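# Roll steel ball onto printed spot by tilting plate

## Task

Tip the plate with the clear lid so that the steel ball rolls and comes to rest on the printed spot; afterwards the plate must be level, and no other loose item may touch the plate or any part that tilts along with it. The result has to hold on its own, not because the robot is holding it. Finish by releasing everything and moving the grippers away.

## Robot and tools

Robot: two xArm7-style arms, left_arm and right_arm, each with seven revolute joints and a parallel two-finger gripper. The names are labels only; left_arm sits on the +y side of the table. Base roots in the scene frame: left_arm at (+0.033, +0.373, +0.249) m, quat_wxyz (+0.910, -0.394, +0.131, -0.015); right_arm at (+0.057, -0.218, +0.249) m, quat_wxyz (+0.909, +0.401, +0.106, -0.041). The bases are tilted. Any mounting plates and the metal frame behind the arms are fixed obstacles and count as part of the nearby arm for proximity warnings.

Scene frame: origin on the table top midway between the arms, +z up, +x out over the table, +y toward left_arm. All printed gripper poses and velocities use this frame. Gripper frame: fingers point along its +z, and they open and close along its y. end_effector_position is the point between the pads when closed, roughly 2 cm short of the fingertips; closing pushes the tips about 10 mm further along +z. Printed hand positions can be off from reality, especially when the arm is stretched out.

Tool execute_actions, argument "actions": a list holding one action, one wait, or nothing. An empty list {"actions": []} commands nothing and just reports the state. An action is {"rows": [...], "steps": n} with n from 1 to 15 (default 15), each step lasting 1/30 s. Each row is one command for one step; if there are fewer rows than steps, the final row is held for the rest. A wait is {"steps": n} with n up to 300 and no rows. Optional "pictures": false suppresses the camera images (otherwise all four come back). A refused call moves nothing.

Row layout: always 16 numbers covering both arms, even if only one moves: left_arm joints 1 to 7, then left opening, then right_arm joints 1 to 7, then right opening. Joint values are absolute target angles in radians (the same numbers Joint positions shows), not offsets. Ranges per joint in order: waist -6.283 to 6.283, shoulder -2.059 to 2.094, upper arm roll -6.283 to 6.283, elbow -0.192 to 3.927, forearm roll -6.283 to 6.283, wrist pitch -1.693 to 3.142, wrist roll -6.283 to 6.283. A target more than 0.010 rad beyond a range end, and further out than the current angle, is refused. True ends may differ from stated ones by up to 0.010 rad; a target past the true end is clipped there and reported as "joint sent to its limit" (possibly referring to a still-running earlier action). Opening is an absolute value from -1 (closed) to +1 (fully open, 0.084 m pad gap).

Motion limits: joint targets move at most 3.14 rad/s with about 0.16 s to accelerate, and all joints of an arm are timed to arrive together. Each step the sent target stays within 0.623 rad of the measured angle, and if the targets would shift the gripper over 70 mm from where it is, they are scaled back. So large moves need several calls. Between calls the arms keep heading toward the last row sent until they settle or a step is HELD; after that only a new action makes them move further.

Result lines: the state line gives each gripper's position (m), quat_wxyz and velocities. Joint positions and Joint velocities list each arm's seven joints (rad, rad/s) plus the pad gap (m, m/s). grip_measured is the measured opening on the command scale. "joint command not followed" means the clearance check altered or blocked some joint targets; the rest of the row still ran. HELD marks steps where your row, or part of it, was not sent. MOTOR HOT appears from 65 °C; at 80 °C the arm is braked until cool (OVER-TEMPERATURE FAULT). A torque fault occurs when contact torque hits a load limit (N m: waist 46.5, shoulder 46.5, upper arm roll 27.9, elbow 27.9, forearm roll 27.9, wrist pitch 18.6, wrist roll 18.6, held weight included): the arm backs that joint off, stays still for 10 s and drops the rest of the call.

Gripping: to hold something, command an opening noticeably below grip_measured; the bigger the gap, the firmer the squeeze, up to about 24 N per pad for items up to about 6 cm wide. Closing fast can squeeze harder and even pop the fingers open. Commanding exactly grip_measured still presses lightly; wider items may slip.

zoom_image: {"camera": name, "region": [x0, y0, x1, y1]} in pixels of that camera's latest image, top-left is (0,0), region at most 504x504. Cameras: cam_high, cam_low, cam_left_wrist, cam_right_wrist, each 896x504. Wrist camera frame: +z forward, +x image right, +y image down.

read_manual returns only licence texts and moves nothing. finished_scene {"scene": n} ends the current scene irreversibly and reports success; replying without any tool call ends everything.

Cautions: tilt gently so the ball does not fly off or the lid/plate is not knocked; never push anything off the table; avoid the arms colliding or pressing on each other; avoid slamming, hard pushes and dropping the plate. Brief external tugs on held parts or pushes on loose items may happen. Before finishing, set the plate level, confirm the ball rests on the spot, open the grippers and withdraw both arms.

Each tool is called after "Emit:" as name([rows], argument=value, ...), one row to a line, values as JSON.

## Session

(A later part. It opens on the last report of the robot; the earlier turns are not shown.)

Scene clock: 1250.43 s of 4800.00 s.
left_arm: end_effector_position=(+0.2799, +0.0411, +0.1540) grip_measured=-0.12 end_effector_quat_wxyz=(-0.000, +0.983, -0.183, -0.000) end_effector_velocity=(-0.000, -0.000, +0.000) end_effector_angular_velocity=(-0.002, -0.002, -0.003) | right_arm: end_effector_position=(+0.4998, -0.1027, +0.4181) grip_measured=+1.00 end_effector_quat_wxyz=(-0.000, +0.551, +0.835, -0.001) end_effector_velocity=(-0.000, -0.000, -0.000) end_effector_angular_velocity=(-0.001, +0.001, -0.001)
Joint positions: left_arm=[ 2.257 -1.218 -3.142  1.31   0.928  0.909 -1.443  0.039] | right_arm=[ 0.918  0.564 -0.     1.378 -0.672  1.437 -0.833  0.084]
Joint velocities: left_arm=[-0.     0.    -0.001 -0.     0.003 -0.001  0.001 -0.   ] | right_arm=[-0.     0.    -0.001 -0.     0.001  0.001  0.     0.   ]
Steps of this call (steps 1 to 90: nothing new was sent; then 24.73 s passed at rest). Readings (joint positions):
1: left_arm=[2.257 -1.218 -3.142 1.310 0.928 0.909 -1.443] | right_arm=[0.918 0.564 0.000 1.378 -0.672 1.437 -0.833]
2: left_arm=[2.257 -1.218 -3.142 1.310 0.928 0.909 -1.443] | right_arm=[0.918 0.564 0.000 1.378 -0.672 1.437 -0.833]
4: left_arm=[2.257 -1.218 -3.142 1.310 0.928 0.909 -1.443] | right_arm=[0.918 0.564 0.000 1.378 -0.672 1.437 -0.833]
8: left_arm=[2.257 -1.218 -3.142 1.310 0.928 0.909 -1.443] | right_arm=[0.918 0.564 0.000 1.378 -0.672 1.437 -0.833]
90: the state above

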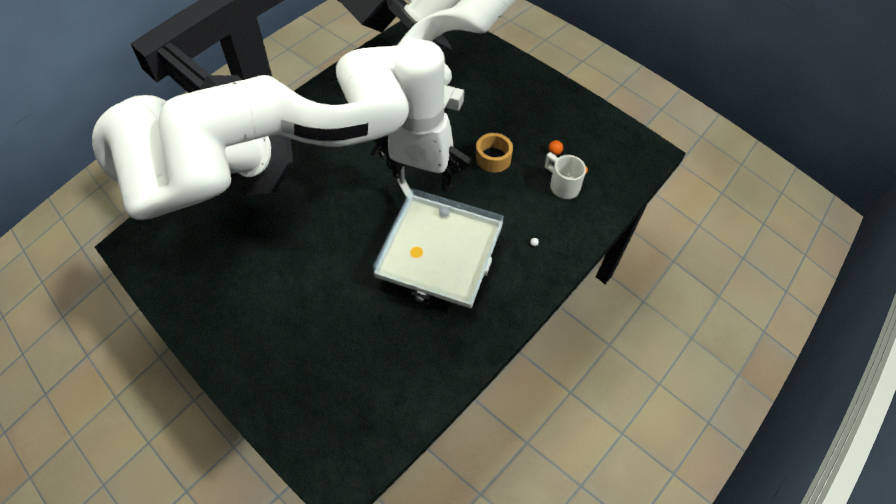

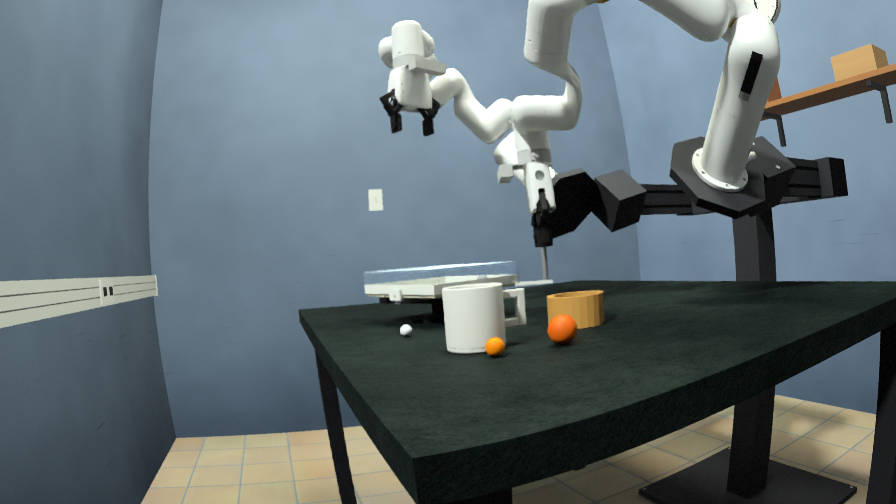

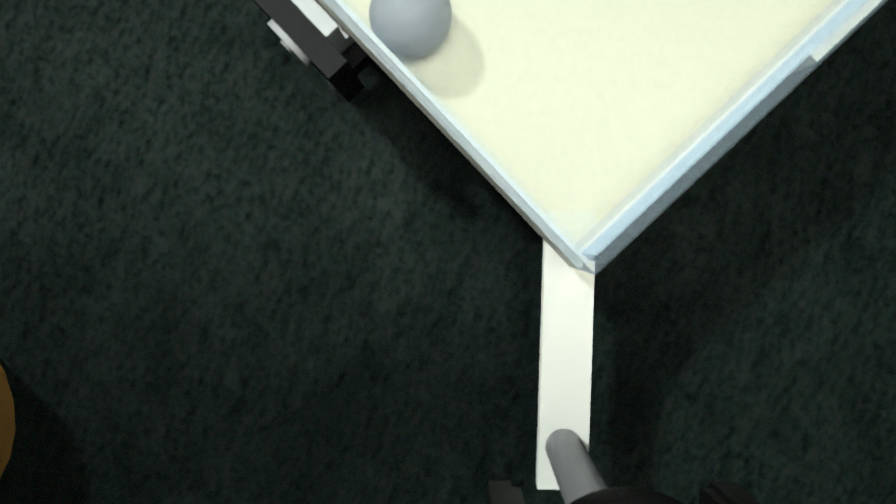

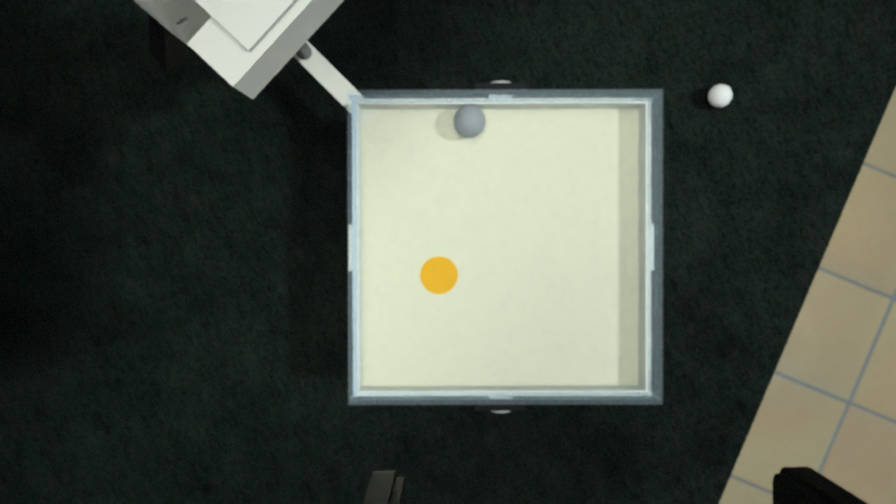

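Emit:
execute_actions([
  {"rows":[[2.2546,-1.2198,-3.1416,1.3156,0.9238,0.9116,-1.4402,-0.5,0.918,0.564,0,1.378,-0.672,1.437,-0.833,1]],"steps":15},
], pictures=false)

Emit:
execute_actions([
  {"rows":[[2.2546,-1.2198,-3.1416,1.3156,0.9238,0.9116,-1.4402,-0.5,0.918,0.564,0,1.378,-0.672,1.437,-0.833,1]],"steps":15},
], pictures=false)

Emit:
execute_actions([
  {"rows":[[2.2546,-1.2198,-3.1416,1.3156,0.9238,0.9116,-1.4402,-0.5,0.918,0.564,0,1.378,-0.672,1.437,-0.833,1]],"steps":15},
], pictures=true)

Emit:
execute_actions([
  {"rows":[[2.2571,-1.2174,-3.1416,1.3105,0.9277,0.9097,-1.4426,-0.5,0.918,0.564,0,1.378,-0.672,1.437,-0.833,1]],"steps":15},
], pictures=false)

Emit:
execute_actions([
  {"rows":[[2.2571,-1.2174,-3.1416,1.3105,0.9277,0.9097,-1.4426,-0.5,0.918,0.564,0,1.378,-0.672,1.437,-0.833,1]],"steps":15},
], pictures=true)

Emit:
execute_actions([
  {"steps":45},
], pictures=true)

Scene clock: 1294.80 s of 4800.00 s.
left_arm: end_effector_position=(+0.2801, +0.0398, +0.1550) grip_measured=-0.12 end_effector_quat_wxyz=(-0.001, +0.983, -0.183, -0.000) end_effector_velocity=(+0.000, -0.000, +0.001) end_effector_angular_velocity=(+0.000, -0.001, -0.001) | right_arm: end_effector_position=(+0.4998, -0.1027, +0.4181) grip_measured=+1.00 end_effector_quat_wxyz=(-0.000, +0.551, +0.835, -0.001) end_effector_velocity=(-0.000, -0.000, -0.000) end_effector_angular_velocity=(-0.000, +0.002, -0.000)
Joint positions: left_arm=[ 2.255 -1.22  -3.142  1.315  0.924  0.912 -1.44   0.039] | right_arm=[ 0.918  0.564 -0.     1.378 -0.672  1.437 -0.833  0.084]
Joint velocities: left_arm=[-0.001  0.001 -0.001  0.001 -0.     0.002  0.001 -0.   ] | right_arm=[-0.     0.    -0.    -0.     0.001  0.     0.     0.   ]
Steps of this call (steps 1 to 90: nothing new was sent; then 40.87 s passed at rest; steps 91 to 105: all 15 steps of this action). Readings (joint positions):
91: left_arm=[2.257 -1.218 -3.142 1.310 0.928 0.909 -1.443] | right_arm=[0.918 0.564 -0.000 1.378 -0.672 1.437 -0.833]
92: left_arm=[2.257 -1.218 -3.142 1.311 0.928 0.910 -1.443] | right_arm=[0.918 0.564 -0.000 1.378 -0.672 1.437 -0.833]
94: left_arm=[2.256 -1.219 -3.142 1.312 0.926 0.911 -1.442] | right_arm=[0.918 0.564 -0.000 1.378 -0.672 1.437 -0.833]
98: left_arm=[2.255 -1.220 -3.142 1.315 0.924 0.912 -1.440] | right_arm=[0.918 0.564 0.000 1.378 -0.672 1.437 -0.833]
105: the state above

Scene clock: 1295.30 s of 4800.00 s.
left_arm: end_effector_position=(+0.2802, +0.0397, +0.1551) grip_measured=-0.12 end_effector_quat_wxyz=(-0.001, +0.983, -0.183, -0.000) end_effector_velocity=(+0.000, +0.000, +0.000) end_effector_angular_velocity=(+0.001, -0.001, -0.000) | right_arm: end_effector_position=(+0.4998, -0.1027, +0.4181) grip_measured=+1.00 end_effector_quat_wxyz=(-0.000, +0.551, +0.835, -0.001) end_effector_velocity=(+0.000, +0.000, +0.000) end_effector_angular_velocity=(+0.001, -0.000, -0.000)
Joint positions: left_arm=[ 2.255 -1.22  -3.142  1.316  0.924  0.912 -1.44   0.039] | right_arm=[ 0.918  0.564 -0.     1.378 -0.672  1.437 -0.833  0.084]
Joint velocities: left_arm=[-0.001  0.     0.     0.001 -0.     0.001  0.001  0.   ] | right_arm=[-0.    -0.     0.     0.     0.    -0.001 -0.    -0.   ]
Steps of this call (steps 1 to 15: all 15 steps of this action). Readings (joint positions):
1: left_arm=[2.255 -1.220 -3.142 1.315 0.924 0.912 -1.440] | right_arm=[0.918 0.564 0.000 1.378 -0.672 1.437 -0.833]
2: left_arm=[2.255 -1.220 -3.142 1.315 0.924 0.912 -1.440] | right_arm=[0.918 0.564 0.000 1.378 -0.672 1.437 -0.833]
4: left_arm=[2.255 -1.220 -3.142 1.315 0.924 0.912 -1.440] | right_arm=[0.918 0.564 0.000 1.378 -0.672 1.437 -0.833]
8: left_arm=[2.255 -1.220 -3.142 1.315 0.924 0.912 -1.440] | right_arm=[0.918 0.564 0.000 1.378 -0.672 1.437 -0.833]
15: the state above

Scene clock: 1295.80 s of 4800.00 s.
left_arm: end_effector_position=(+0.2802, +0.0397, +0.1551) grip_measured=-0.12 end_effector_quat_wxyz=(-0.000, +0.983, -0.183, -0.000) end_effector_velocity=(-0.000, -0.000, +0.000) end_effector_angular_velocity=(-0.000, +0.001, +0.001) | right_arm: end_effector_position=(+0.4998, -0.1027, +0.4181) grip_measured=+1.00 end_effector_quat_wxyz=(-0.000, +0.551, +0.835, -0.001) end_effector_velocity=(+0.000, -0.000, -0.000) end_effector_angular_velocity=(-0.001, -0.001, -0.000)
Joint positions: left_arm=[ 2.255 -1.22  -3.142  1.316  0.924  0.912 -1.44   0.039] | right_arm=[ 0.918  0.564 -0.     1.378 -0.672  1.437 -0.833  0.084]
Joint velocities: left_arm=[-0.     0.    -0.    -0.    -0.001 -0.001 -0.    -0.   ] | right_arm=[-0.    -0.    -0.    -0.    -0.001 -0.     0.     0.   ]
Steps of this call (steps 1 to 15: all 15 steps of this action). Readings (joint positions):
1: left_arm=[2.255 -1.220 -3.142 1.316 0.924 0.912 -1.440] | right_arm=[0.918 0.564 -0.000 1.378 -0.672 1.437 -0.833]
2: left_arm=[2.255 -1.220 -3.142 1.316 0.924 0.912 -1.440] | right_arm=[0.918 0.564 0.000 1.378 -0.672 1.437 -0.833]
4: left_arm=[2.255 -1.220 -3.142 1.316 0.924 0.912 -1.440] | right_arm=[0.918 0.564 -0.000 1.378 -0.672 1.437 -0.833]
8: left_arm=[2.255 -1.220 -3.142 1.316 0.924 0.912 -1.440] | right_arm=[0.918 0.564 -0.000 1.378 -0.672 1.437 -0.833]
15: the state above

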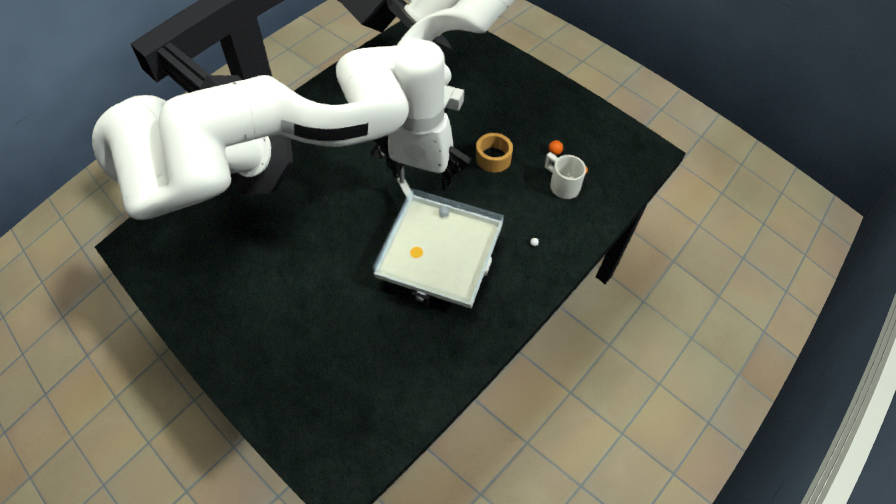

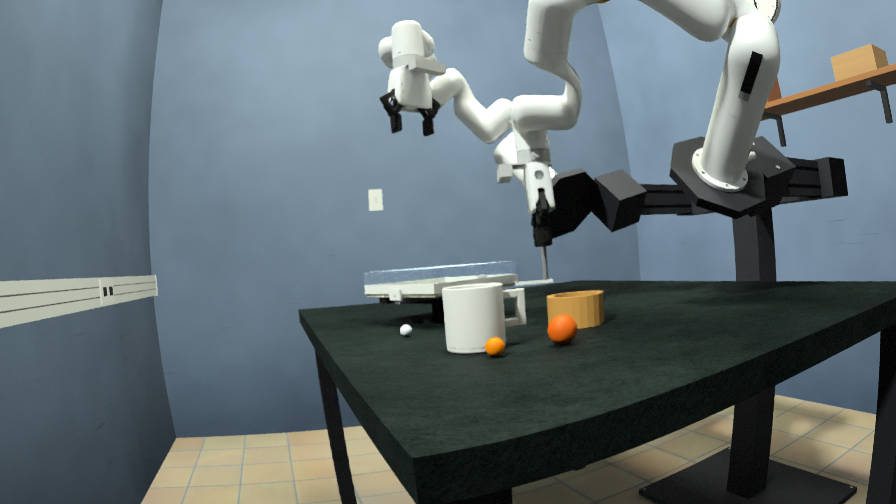

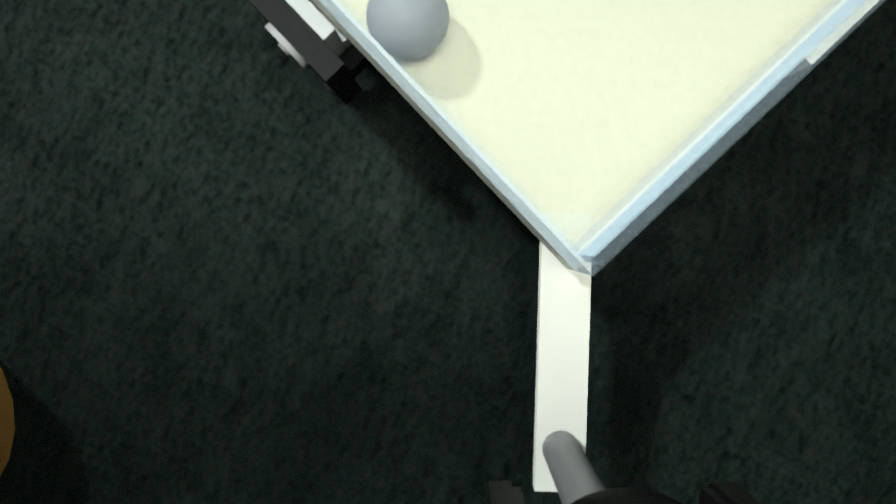

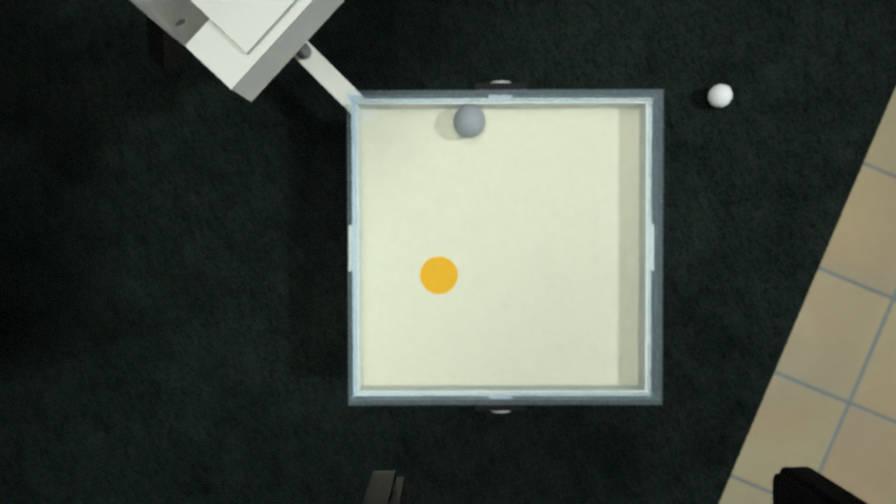

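Scene clock: 1296.30 s of 4800.00 s.
left_arm: end_effector_position=(+0.2802, +0.0403, +0.1548) grip_measured=-0.12 end_effector_quat_wxyz=(+0.001, +0.983, -0.183, +0.000) end_effector_velocity=(-0.000, +0.001, -0.000) end_effector_angular_velocity=(+0.002, -0.000, -0.001) | right_arm: end_effector_position=(+0.4998, -0.1027, +0.4181) grip_measured=+1.00 end_effector_quat_wxyz=(-0.000, +0.551, +0.835, -0.001) end_effector_velocity=(+0.000, -0.000, -0.000) end_effector_angular_velocity=(-0.001, -0.000, +0.000)
Joint positions: left_arm=[ 2.257 -1.217 -3.142  1.311  0.928  0.909 -1.443  0.039] | right_arm=[ 0.918  0.564  0.     1.378 -0.672  1.437 -0.833  0.084]
Joint velocities: left_arm=[-0.     0.    -0.    -0.001  0.     0.001  0.     0.   ] | right_arm=[-0.001  0.     0.    -0.    -0.001 -0.     0.    -0.   ]
Steps of this call (steps 1 to 15: all 15 steps of this action). Readings (joint positions):
1: left_arm=[2.255 -1.220 -3.142 1.315 0.924 0.912 -1.440] | right_arm=[0.918 0.564 -0.000 1.378 -0.672 1.437 -0.833]
2: left_arm=[2.255 -1.220 -3.142 1.315 0.924 0.911 -1.441] | right_arm=[0.918 0.564 -0.000 1.378 -0.672 1.437 -0.833]
4: left_arm=[2.256 -1.219 -3.142 1.314 0.926 0.910 -1.441] | right_arm=[0.918 0.564 0.000 1.378 -0.672 1.437 -0.833]
8: left_arm=[2.257 -1.218 -3.142 1.312 0.927 0.909 -1.442] | right_arm=[0.918 0.564 -0.000 1.378 -0.672 1.437 -0.833]
15: the state above

Scene clock: 1296.80 s of 4800.00 s.
left_arm: end_effector_position=(+0.2802, +0.0407, +0.1545) grip_measured=-0.12 end_effector_quat_wxyz=(+0.000, +0.983, -0.183, +0.000) end_effector_velocity=(-0.001, +0.000, -0.001) end_effector_angular_velocity=(+0.001, +0.001, +0.000) | right_arm: end_effector_position=(+0.4998, -0.1027, +0.4181) grip_measured=+1.00 end_effector_quat_wxyz=(-0.000, +0.551, +0.835, -0.001) end_effector_velocity=(-0.000, +0.000, -0.000) end_effector_angular_velocity=(+0.000, +0.001, -0.000)
Joint positions: left_arm=[ 2.257 -1.217 -3.142  1.311  0.928  0.909 -1.443  0.039] | right_arm=[ 0.918  0.564  0.     1.378 -0.672  1.437 -0.833  0.084]
Joint velocities: left_arm=[ 0.    -0.001  0.001 -0.001 -0.001 -0.001 -0.     0.   ] | right_arm=[-0.     0.    -0.    -0.     0.001 -0.001  0.     0.   ]
Steps of this call (steps 1 to 15: all 15 steps of this action). Readings (joint positions):
1: left_arm=[2.257 -1.217 -3.142 1.311 0.928 0.909 -1.443] | right_arm=[0.918 0.564 -0.000 1.378 -0.672 1.437 -0.833]
2: left_arm=[2.257 -1.217 -3.142 1.311 0.928 0.909 -1.443] | right_arm=[0.918 0.564 -0.000 1.378 -0.672 1.437 -0.833]
4: left_arm=[2.257 -1.217 -3.142 1.311 0.928 0.909 -1.443] | right_arm=[0.918 0.564 0.000 1.378 -0.672 1.437 -0.833]
8: left_arm=[2.257 -1.217 -3.142 1.311 0.928 0.909 -1.443] | right_arm=[0.918 0.564 -0.000 1.378 -0.672 1.437 -0.833]
15: the state above

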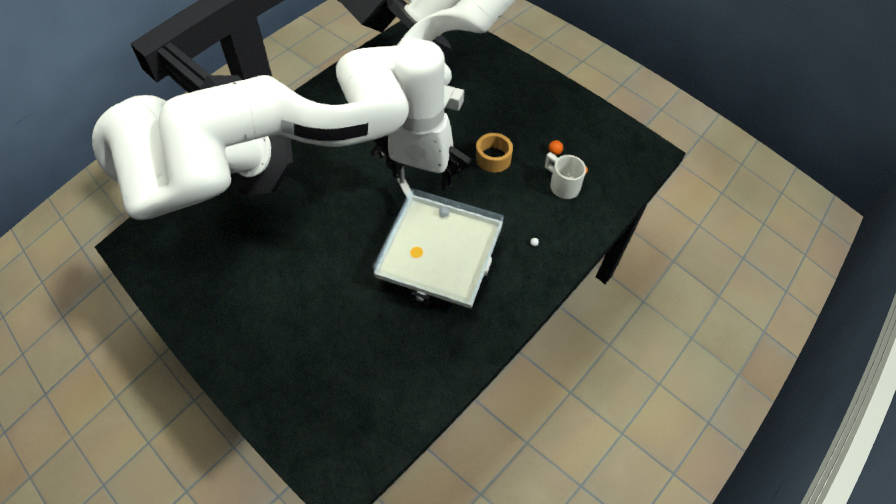

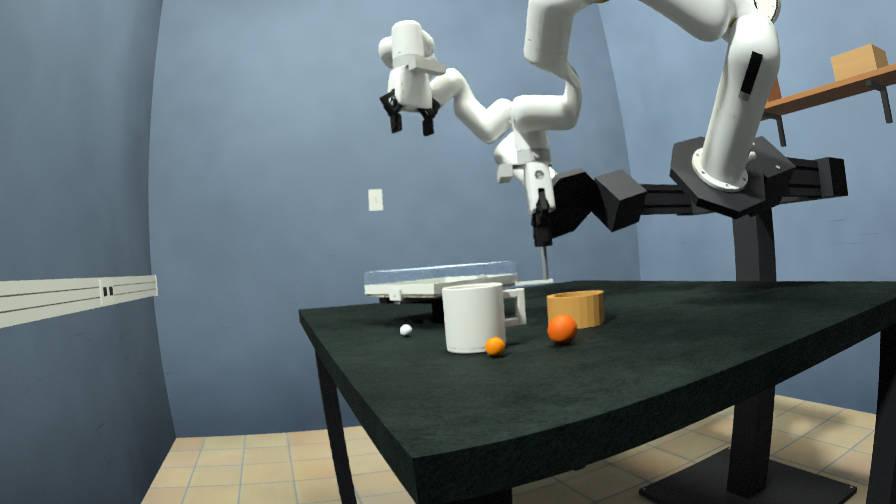

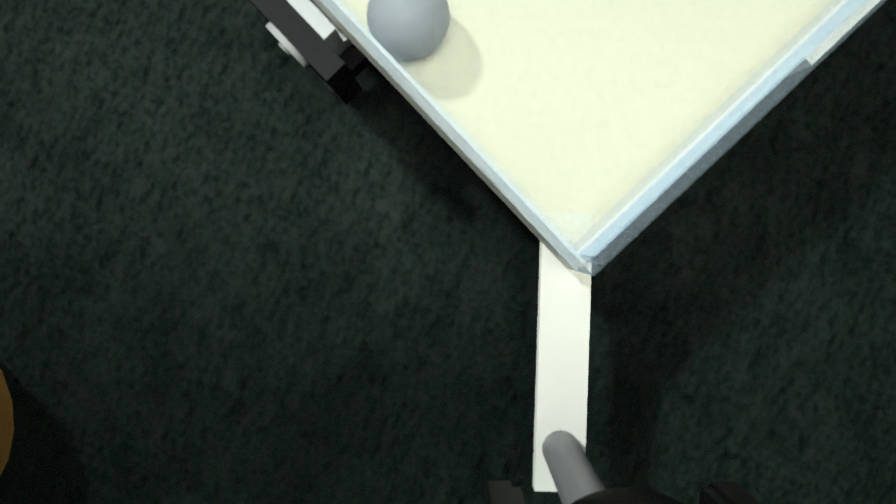

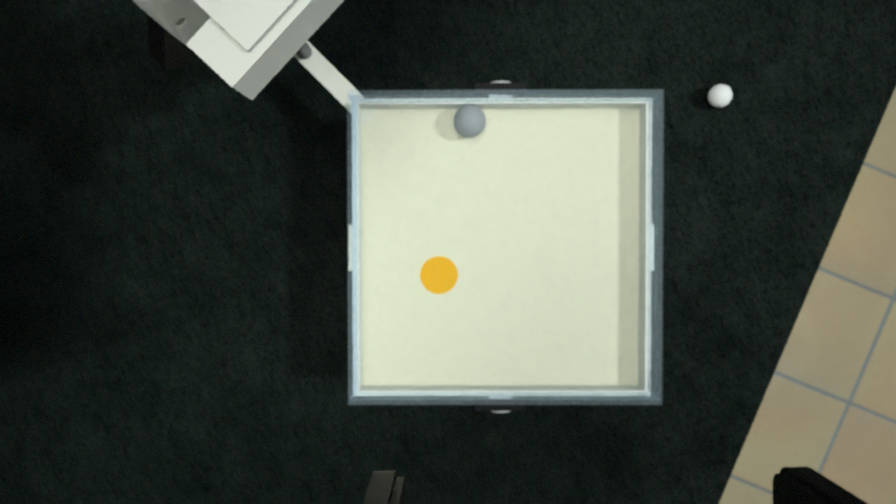

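Scene clock: 1298.30 s of 4800.00 s.
left_arm: end_effector_position=(+0.2801, +0.0410, +0.1543) grip_measured=-0.12 end_effector_quat_wxyz=(-0.000, +0.983, -0.183, -0.000) end_effector_velocity=(-0.001, -0.000, -0.000) end_effector_angular_velocity=(+0.000, +0.002, +0.001) | right_arm: end_effector_position=(+0.4998, -0.1027, +0.4181) grip_measured=+1.00 end_effector_quat_wxyz=(-0.000, +0.551, +0.835, -0.001) end_effector_velocity=(-0.000, +0.000, +0.000) end_effector_angular_velocity=(-0.001, -0.001, +0.001)
Joint positions: left_arm=[ 2.257 -1.217 -3.142  1.311  0.928  0.91  -1.443  0.039] | right_arm=[ 0.918  0.564 -0.     1.378 -0.672  1.437 -0.833  0.084]
Joint velocities: left_arm=[-0.    -0.     0.    -0.    -0.002 -0.001 -0.     0.   ] | right_arm=[ 0.001  0.     0.    -0.    -0.001  0.001  0.    -0.   ]
Steps of this call (steps 1 to 15: the robot went on to your last target; steps 16 to 45: nothing new was sent). Readings (joint positions):
1: left_arm=[2.257 -1.217 -3.142 1.311 0.928 0.909 -1.443] | right_arm=[0.918 0.564 -0.000 1.378 -0.672 1.437 -0.833]
2: left_arm=[2.257 -1.217 -3.142 1.311 0.928 0.909 -1.443] | right_arm=[0.918 0.564 0.000 1.378 -0.672 1.437 -0.833]
4: left_arm=[2.257 -1.217 -3.142 1.311 0.928 0.909 -1.443] | right_arm=[0.918 0.564 -0.000 1.378 -0.672 1.437 -0.833]
8: left_arm=[2.257 -1.217 -3.142 1.311 0.928 0.909 -1.443] | right_arm=[0.918 0.564 -0.000 1.378 -0.672 1.437 -0.833]
45: the state above
All arms were judged still, so your last target was given up. Only a new action makes them travel on or press farther. Fingers that are still opening or closing keep moving.

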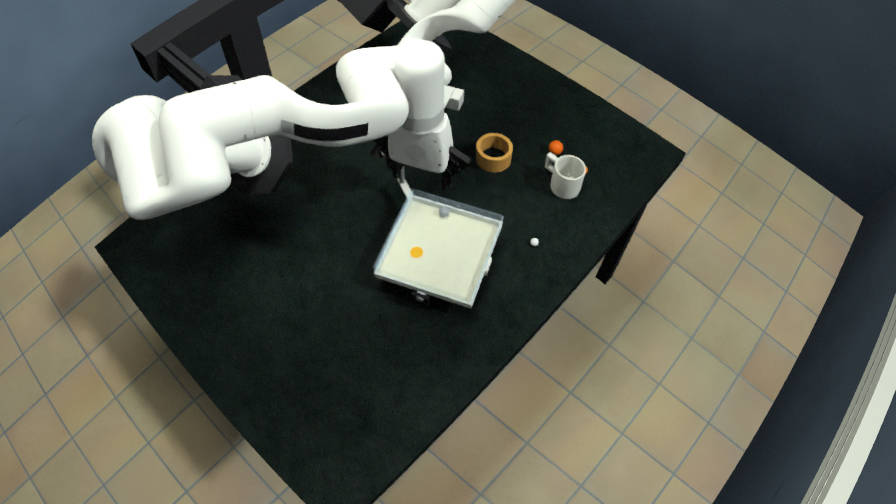

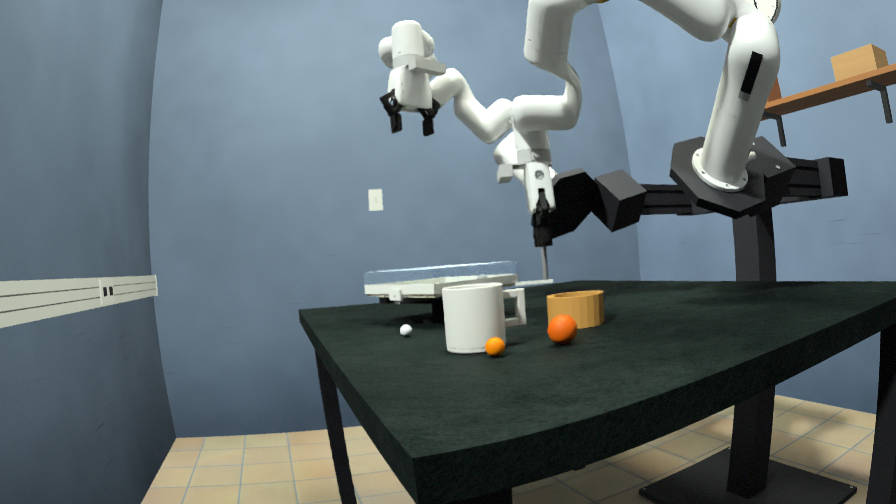

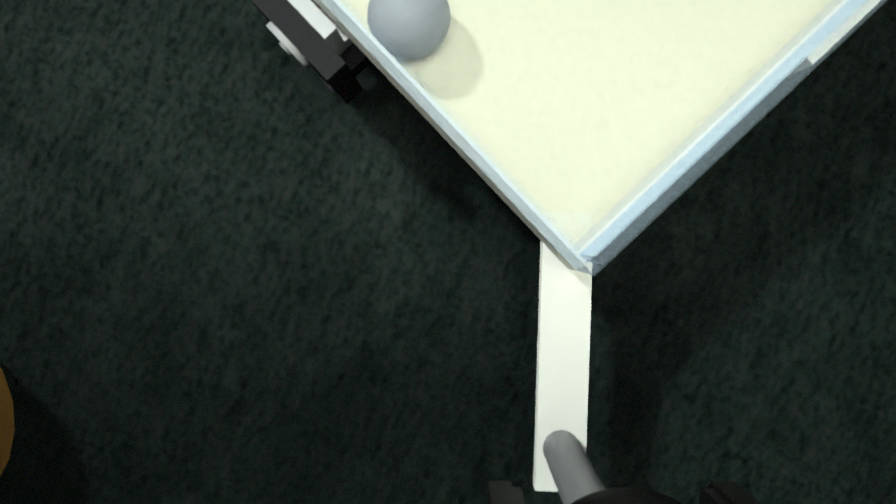

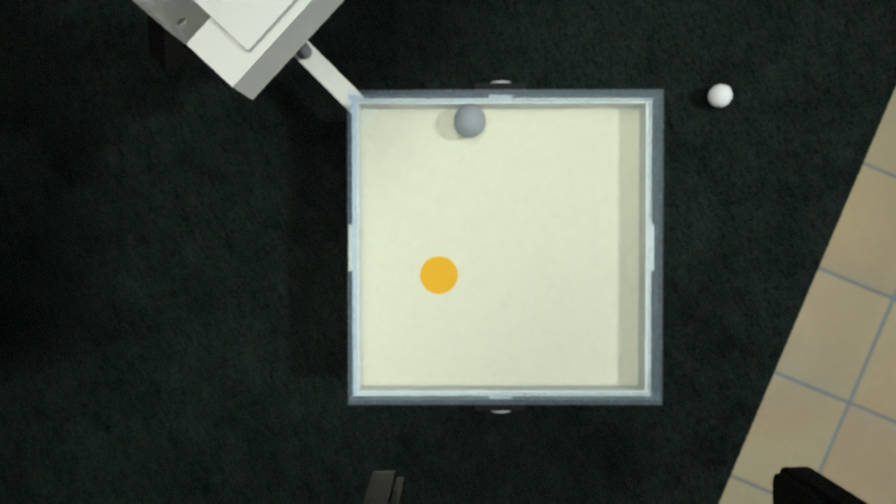

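Emit:
execute_actions([
  {"rows":[[2.2571,-1.2174,-3.1416,1.3105,0.9277,0.9097,-1.4426,-0.35,0.918,0.564,0,1.378,-0.672,1.437,-0.833,1],[2.2571,-1.2174,-3.1416,1.3105,0.9277,0.9097,-1.4426,-0.3,0.918,0.564,0,1.378,-0.672,1.437,-0.833,1],[2.2571,-1.2174,-3.1416,1.3105,0.9277,0.9097,-1.4426,-0.25,0.918,0.564,0,1.378,-0.672,1.437,-0.833,1],[2.2571,-1.2174,-3.1416,1.3105,0.9277,0.9097,-1.4426,-0.2,0.918,0.564,0,1.378,-0.672,1.437,-0.833,1],[2.2571,-1.2174,-3.1416,1.3105,0.9277,0.9097,-1.4426,-0.17,0.918,0.564,0,1.378,-0.672,1.437,-0.833,1]],"steps":15},
], pictures=false)

Emit:
execute_actions([
  {"rows":[[2.2546,-1.2198,-3.1416,1.3156,0.9238,0.9116,-1.4402,-0.17,0.918,0.564,0,1.378,-0.672,1.437,-0.833,1]],"steps":15},
], pictures=false)

Emit:
execute_actions([
  {"rows":[[2.2546,-1.2198,-3.1416,1.3156,0.9238,0.9116,-1.4402,-0.17,0.918,0.564,0,1.378,-0.672,1.437,-0.833,1]],"steps":15},
], pictures=false)

Emit:
execute_actions([
  {"rows":[[2.2546,-1.2198,-3.1416,1.3156,0.9238,0.9116,-1.4402,-0.17,0.918,0.564,0,1.378,-0.672,1.437,-0.833,1]],"steps":15},
], pictures=true)

Scene clock: 1398.73 s of 4800.00 s.
left_arm: end_effector_position=(+0.2801, +0.0410, +0.1543) grip_measured=-0.12 end_effector_quat_wxyz=(-0.000, +0.983, -0.183, -0.000) end_effector_velocity=(-0.000, -0.001, +0.000) end_effector_angular_velocity=(-0.002, +0.001, +0.001) | right_arm: end_effector_position=(+0.4998, -0.1027, +0.4181) grip_measured=+1.00 end_effector_quat_wxyz=(-0.000, +0.551, +0.835, -0.001) end_effector_velocity=(-0.001, +0.000, +0.000) end_effector_angular_velocity=(-0.000, +0.000, +0.001)
Joint positions: left_arm=[ 2.257 -1.217 -3.142  1.311  0.928  0.91  -1.443  0.039] | right_arm=[ 0.918  0.564  0.     1.378 -0.672  1.437 -0.833  0.084]
Joint velocities: left_arm=[ 0.    -0.    -0.     0.    -0.    -0.002 -0.     0.   ] | right_arm=[ 0.    -0.001  0.001 -0.001  0.001  0.001  0.    -0.   ]
Steps of this call (steps 1 to 90: nothing new was sent; then 96.93 s passed at rest; steps 91 to 105: all 15 steps of this action). Readings (joint positions):
91: left_arm=[2.257 -1.217 -3.142 1.311 0.928 0.910 -1.443] | right_arm=[0.918 0.564 0.000 1.378 -0.672 1.437 -0.833]
92: left_arm=[2.257 -1.217 -3.142 1.311 0.928 0.910 -1.443] | right_arm=[0.918 0.564 0.000 1.378 -0.672 1.437 -0.833]
94: left_arm=[2.257 -1.217 -3.142 1.311 0.928 0.910 -1.443] | right_arm=[0.918 0.564 0.000 1.378 -0.672 1.437 -0.833]
98: left_arm=[2.257 -1.217 -3.142 1.311 0.928 0.910 -1.443] | right_arm=[0.918 0.564 0.000 1.378 -0.672 1.437 -0.833]
105: the state above

Scene clock: 1399.23 s of 4800.00 s.
left_arm: end_effector_position=(+0.2801, +0.0404, +0.1545) grip_measured=-0.12 end_effector_quat_wxyz=(-0.001, +0.983, -0.183, -0.000) end_effector_velocity=(-0.000, -0.002, +0.001) end_effector_angular_velocity=(-0.004, +0.000, -0.001) | right_arm: end_effector_position=(+0.4998, -0.1027, +0.4181) grip_measured=+1.00 end_effector_quat_wxyz=(-0.000, +0.551, +0.835, -0.001) end_effector_velocity=(+0.000, +0.000, -0.000) end_effector_angular_velocity=(+0.001, -0.000, -0.000)
Joint positions: left_arm=[ 2.255 -1.22  -3.141  1.315  0.924  0.912 -1.44   0.039] | right_arm=[ 0.918  0.564  0.     1.378 -0.672  1.437 -0.833  0.084]
Joint velocities: left_arm=[-0.    -0.001 -0.002  0.002  0.    -0.002  0.001  0.   ] | right_arm=[-0.001  0.     0.     0.    -0.    -0.    -0.    -0.   ]
Steps of this call (steps 1 to 15: all 15 steps of this action). Readings (joint positions):
1: left_arm=[2.257 -1.217 -3.142 1.311 0.928 0.910 -1.443] | right_arm=[0.918 0.564 -0.000 1.378 -0.672 1.437 -0.833]
2: left_arm=[2.257 -1.218 -3.142 1.311 0.927 0.910 -1.442] | right_arm=[0.918 0.564 -0.000 1.378 -0.672 1.437 -0.833]
4: left_arm=[2.256 -1.219 -3.141 1.313 0.926 0.911 -1.441] | right_arm=[0.918 0.564 -0.000 1.378 -0.672 1.437 -0.833]
8: left_arm=[2.255 -1.220 -3.141 1.314 0.924 0.912 -1.441] | right_arm=[0.918 0.564 -0.000 1.378 -0.672 1.437 -0.833]
15: the state above

Scene clock: 1399.73 s of 4800.00 s.
left_arm: end_effector_position=(+0.2802, +0.0400, +0.1549) grip_measured=-0.12 end_effector_quat_wxyz=(-0.001, +0.983, -0.183, -0.000) end_effector_velocity=(-0.000, -0.000, -0.000) end_effector_angular_velocity=(-0.002, +0.000, -0.002) | right_arm: end_effector_position=(+0.4998, -0.1027, +0.4181) grip_measured=+1.00 end_effector_quat_wxyz=(-0.000, +0.551, +0.835, -0.001) end_effector_velocity=(+0.000, -0.000, -0.000) end_effector_angular_velocity=(-0.001, -0.001, -0.001)
Joint positions: left_arm=[ 2.255 -1.22  -3.141  1.315  0.924  0.912 -1.44   0.039] | right_arm=[ 0.918  0.564 -0.     1.378 -0.672  1.437 -0.833  0.084]
Joint velocities: left_arm=[ 0.    -0.     0.    -0.     0.001 -0.002  0.001 -0.   ] | right_arm=[ 0.    -0.    -0.001 -0.    -0.001  0.     0.001 -0.   ]
Steps of this call (steps 1 to 15: all 15 steps of this action). Readings (joint positions):
1: left_arm=[2.255 -1.220 -3.141 1.315 0.924 0.912 -1.440] | right_arm=[0.918 0.564 -0.000 1.378 -0.672 1.437 -0.833]
2: left_arm=[2.255 -1.220 -3.141 1.315 0.924 0.912 -1.440] | right_arm=[0.918 0.564 -0.000 1.378 -0.672 1.437 -0.833]
4: left_arm=[2.255 -1.220 -3.141 1.315 0.924 0.912 -1.440] | right_arm=[0.918 0.564 0.000 1.378 -0.672 1.437 -0.833]
8: left_arm=[2.255 -1.220 -3.141 1.315 0.924 0.912 -1.440] | right_arm=[0.918 0.564 -0.000 1.378 -0.672 1.437 -0.833]
15: the state above

Scene clock: 1400.23 s of 4800.00 s.
left_arm: end_effector_position=(+0.2802, +0.0398, +0.1550) grip_measured=-0.12 end_effector_quat_wxyz=(-0.001, +0.983, -0.183, -0.000) end_effector_velocity=(+0.000, +0.000, -0.000) end_effector_angular_velocity=(+0.001, -0.000, -0.000) | right_arm: end_effector_position=(+0.4998, -0.1027, +0.4181) grip_measured=+1.00 end_effector_quat_wxyz=(-0.000, +0.551, +0.835, -0.001) end_effector_velocity=(+0.000, +0.000, +0.000) end_effector_angular_velocity=(+0.000, -0.002, +0.000)
Joint positions: left_arm=[ 2.255 -1.22  -3.142  1.315  0.924  0.912 -1.44   0.039] | right_arm=[ 0.918  0.564  0.     1.378 -0.672  1.437 -0.833  0.084]
Joint velocities: left_arm=[ 0.     0.     0.001 -0.     0.    -0.     0.    -0.   ] | right_arm=[ 0.     0.     0.     0.    -0.002 -0.     0.    -0.   ]
Steps of this call (steps 1 to 15: all 15 steps of this action). Readings (joint positions):
1: left_arm=[2.255 -1.220 -3.141 1.315 0.924 0.912 -1.440] | right_arm=[0.918 0.564 0.000 1.378 -0.672 1.437 -0.833]
2: left_arm=[2.255 -1.220 -3.141 1.315 0.924 0.912 -1.440] | right_arm=[0.918 0.564 0.000 1.378 -0.672 1.437 -0.833]
4: left_arm=[2.255 -1.220 -3.141 1.315 0.924 0.912 -1.440] | right_arm=[0.918 0.564 -0.000 1.378 -0.672 1.437 -0.833]
8: left_arm=[2.255 -1.220 -3.142 1.315 0.924 0.912 -1.440] | right_arm=[0.918 0.564 0.000 1.378 -0.672 1.437 -0.833]
15: the state above

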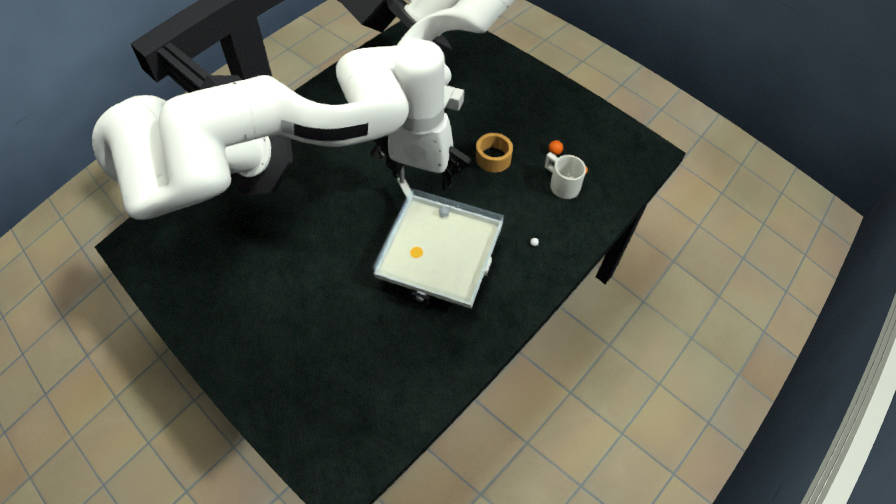

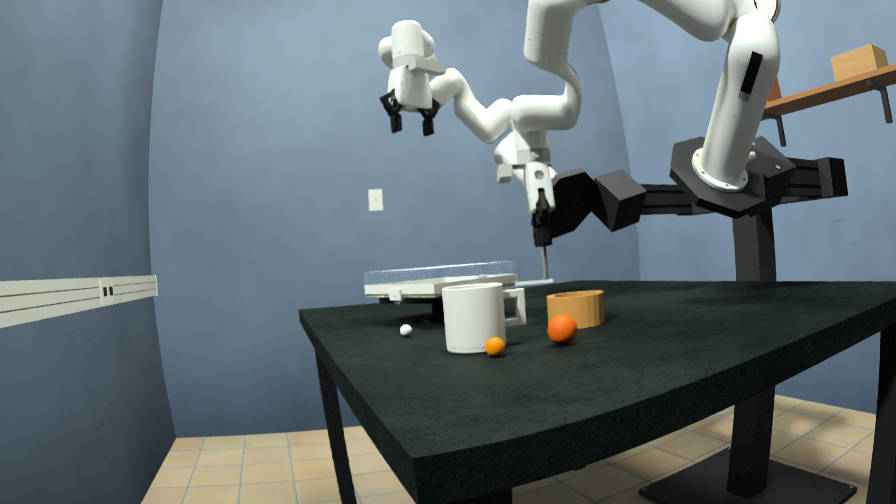

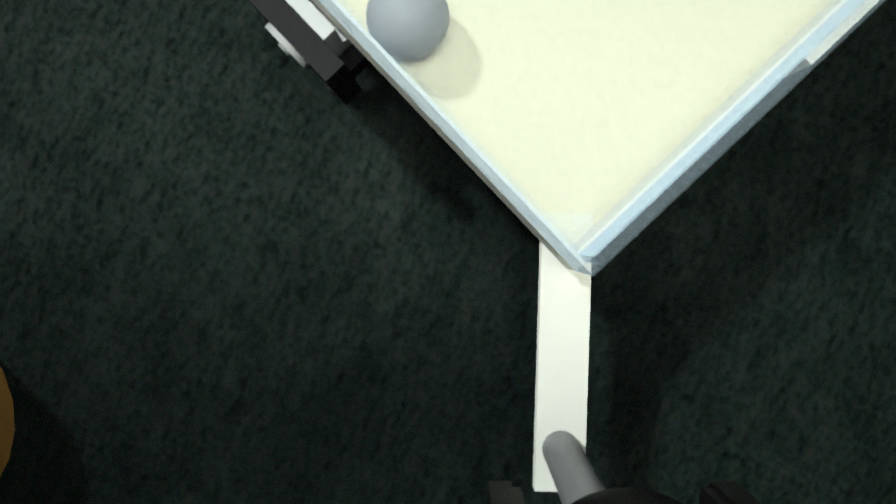

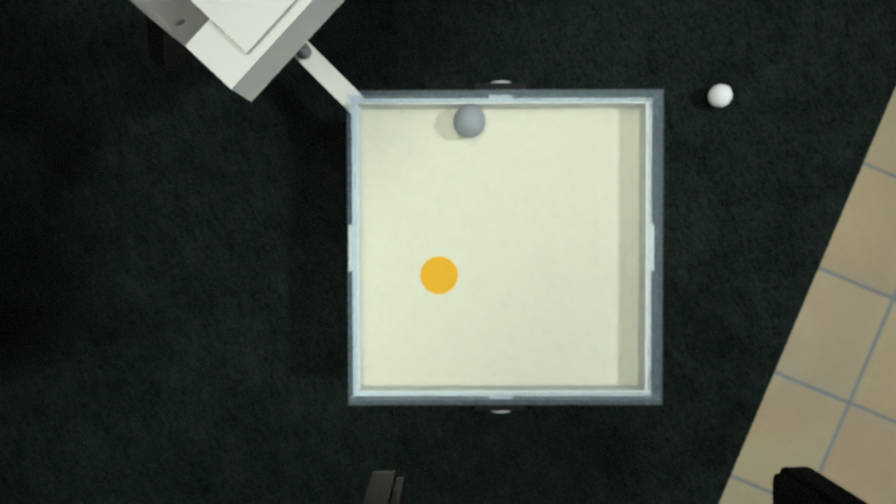

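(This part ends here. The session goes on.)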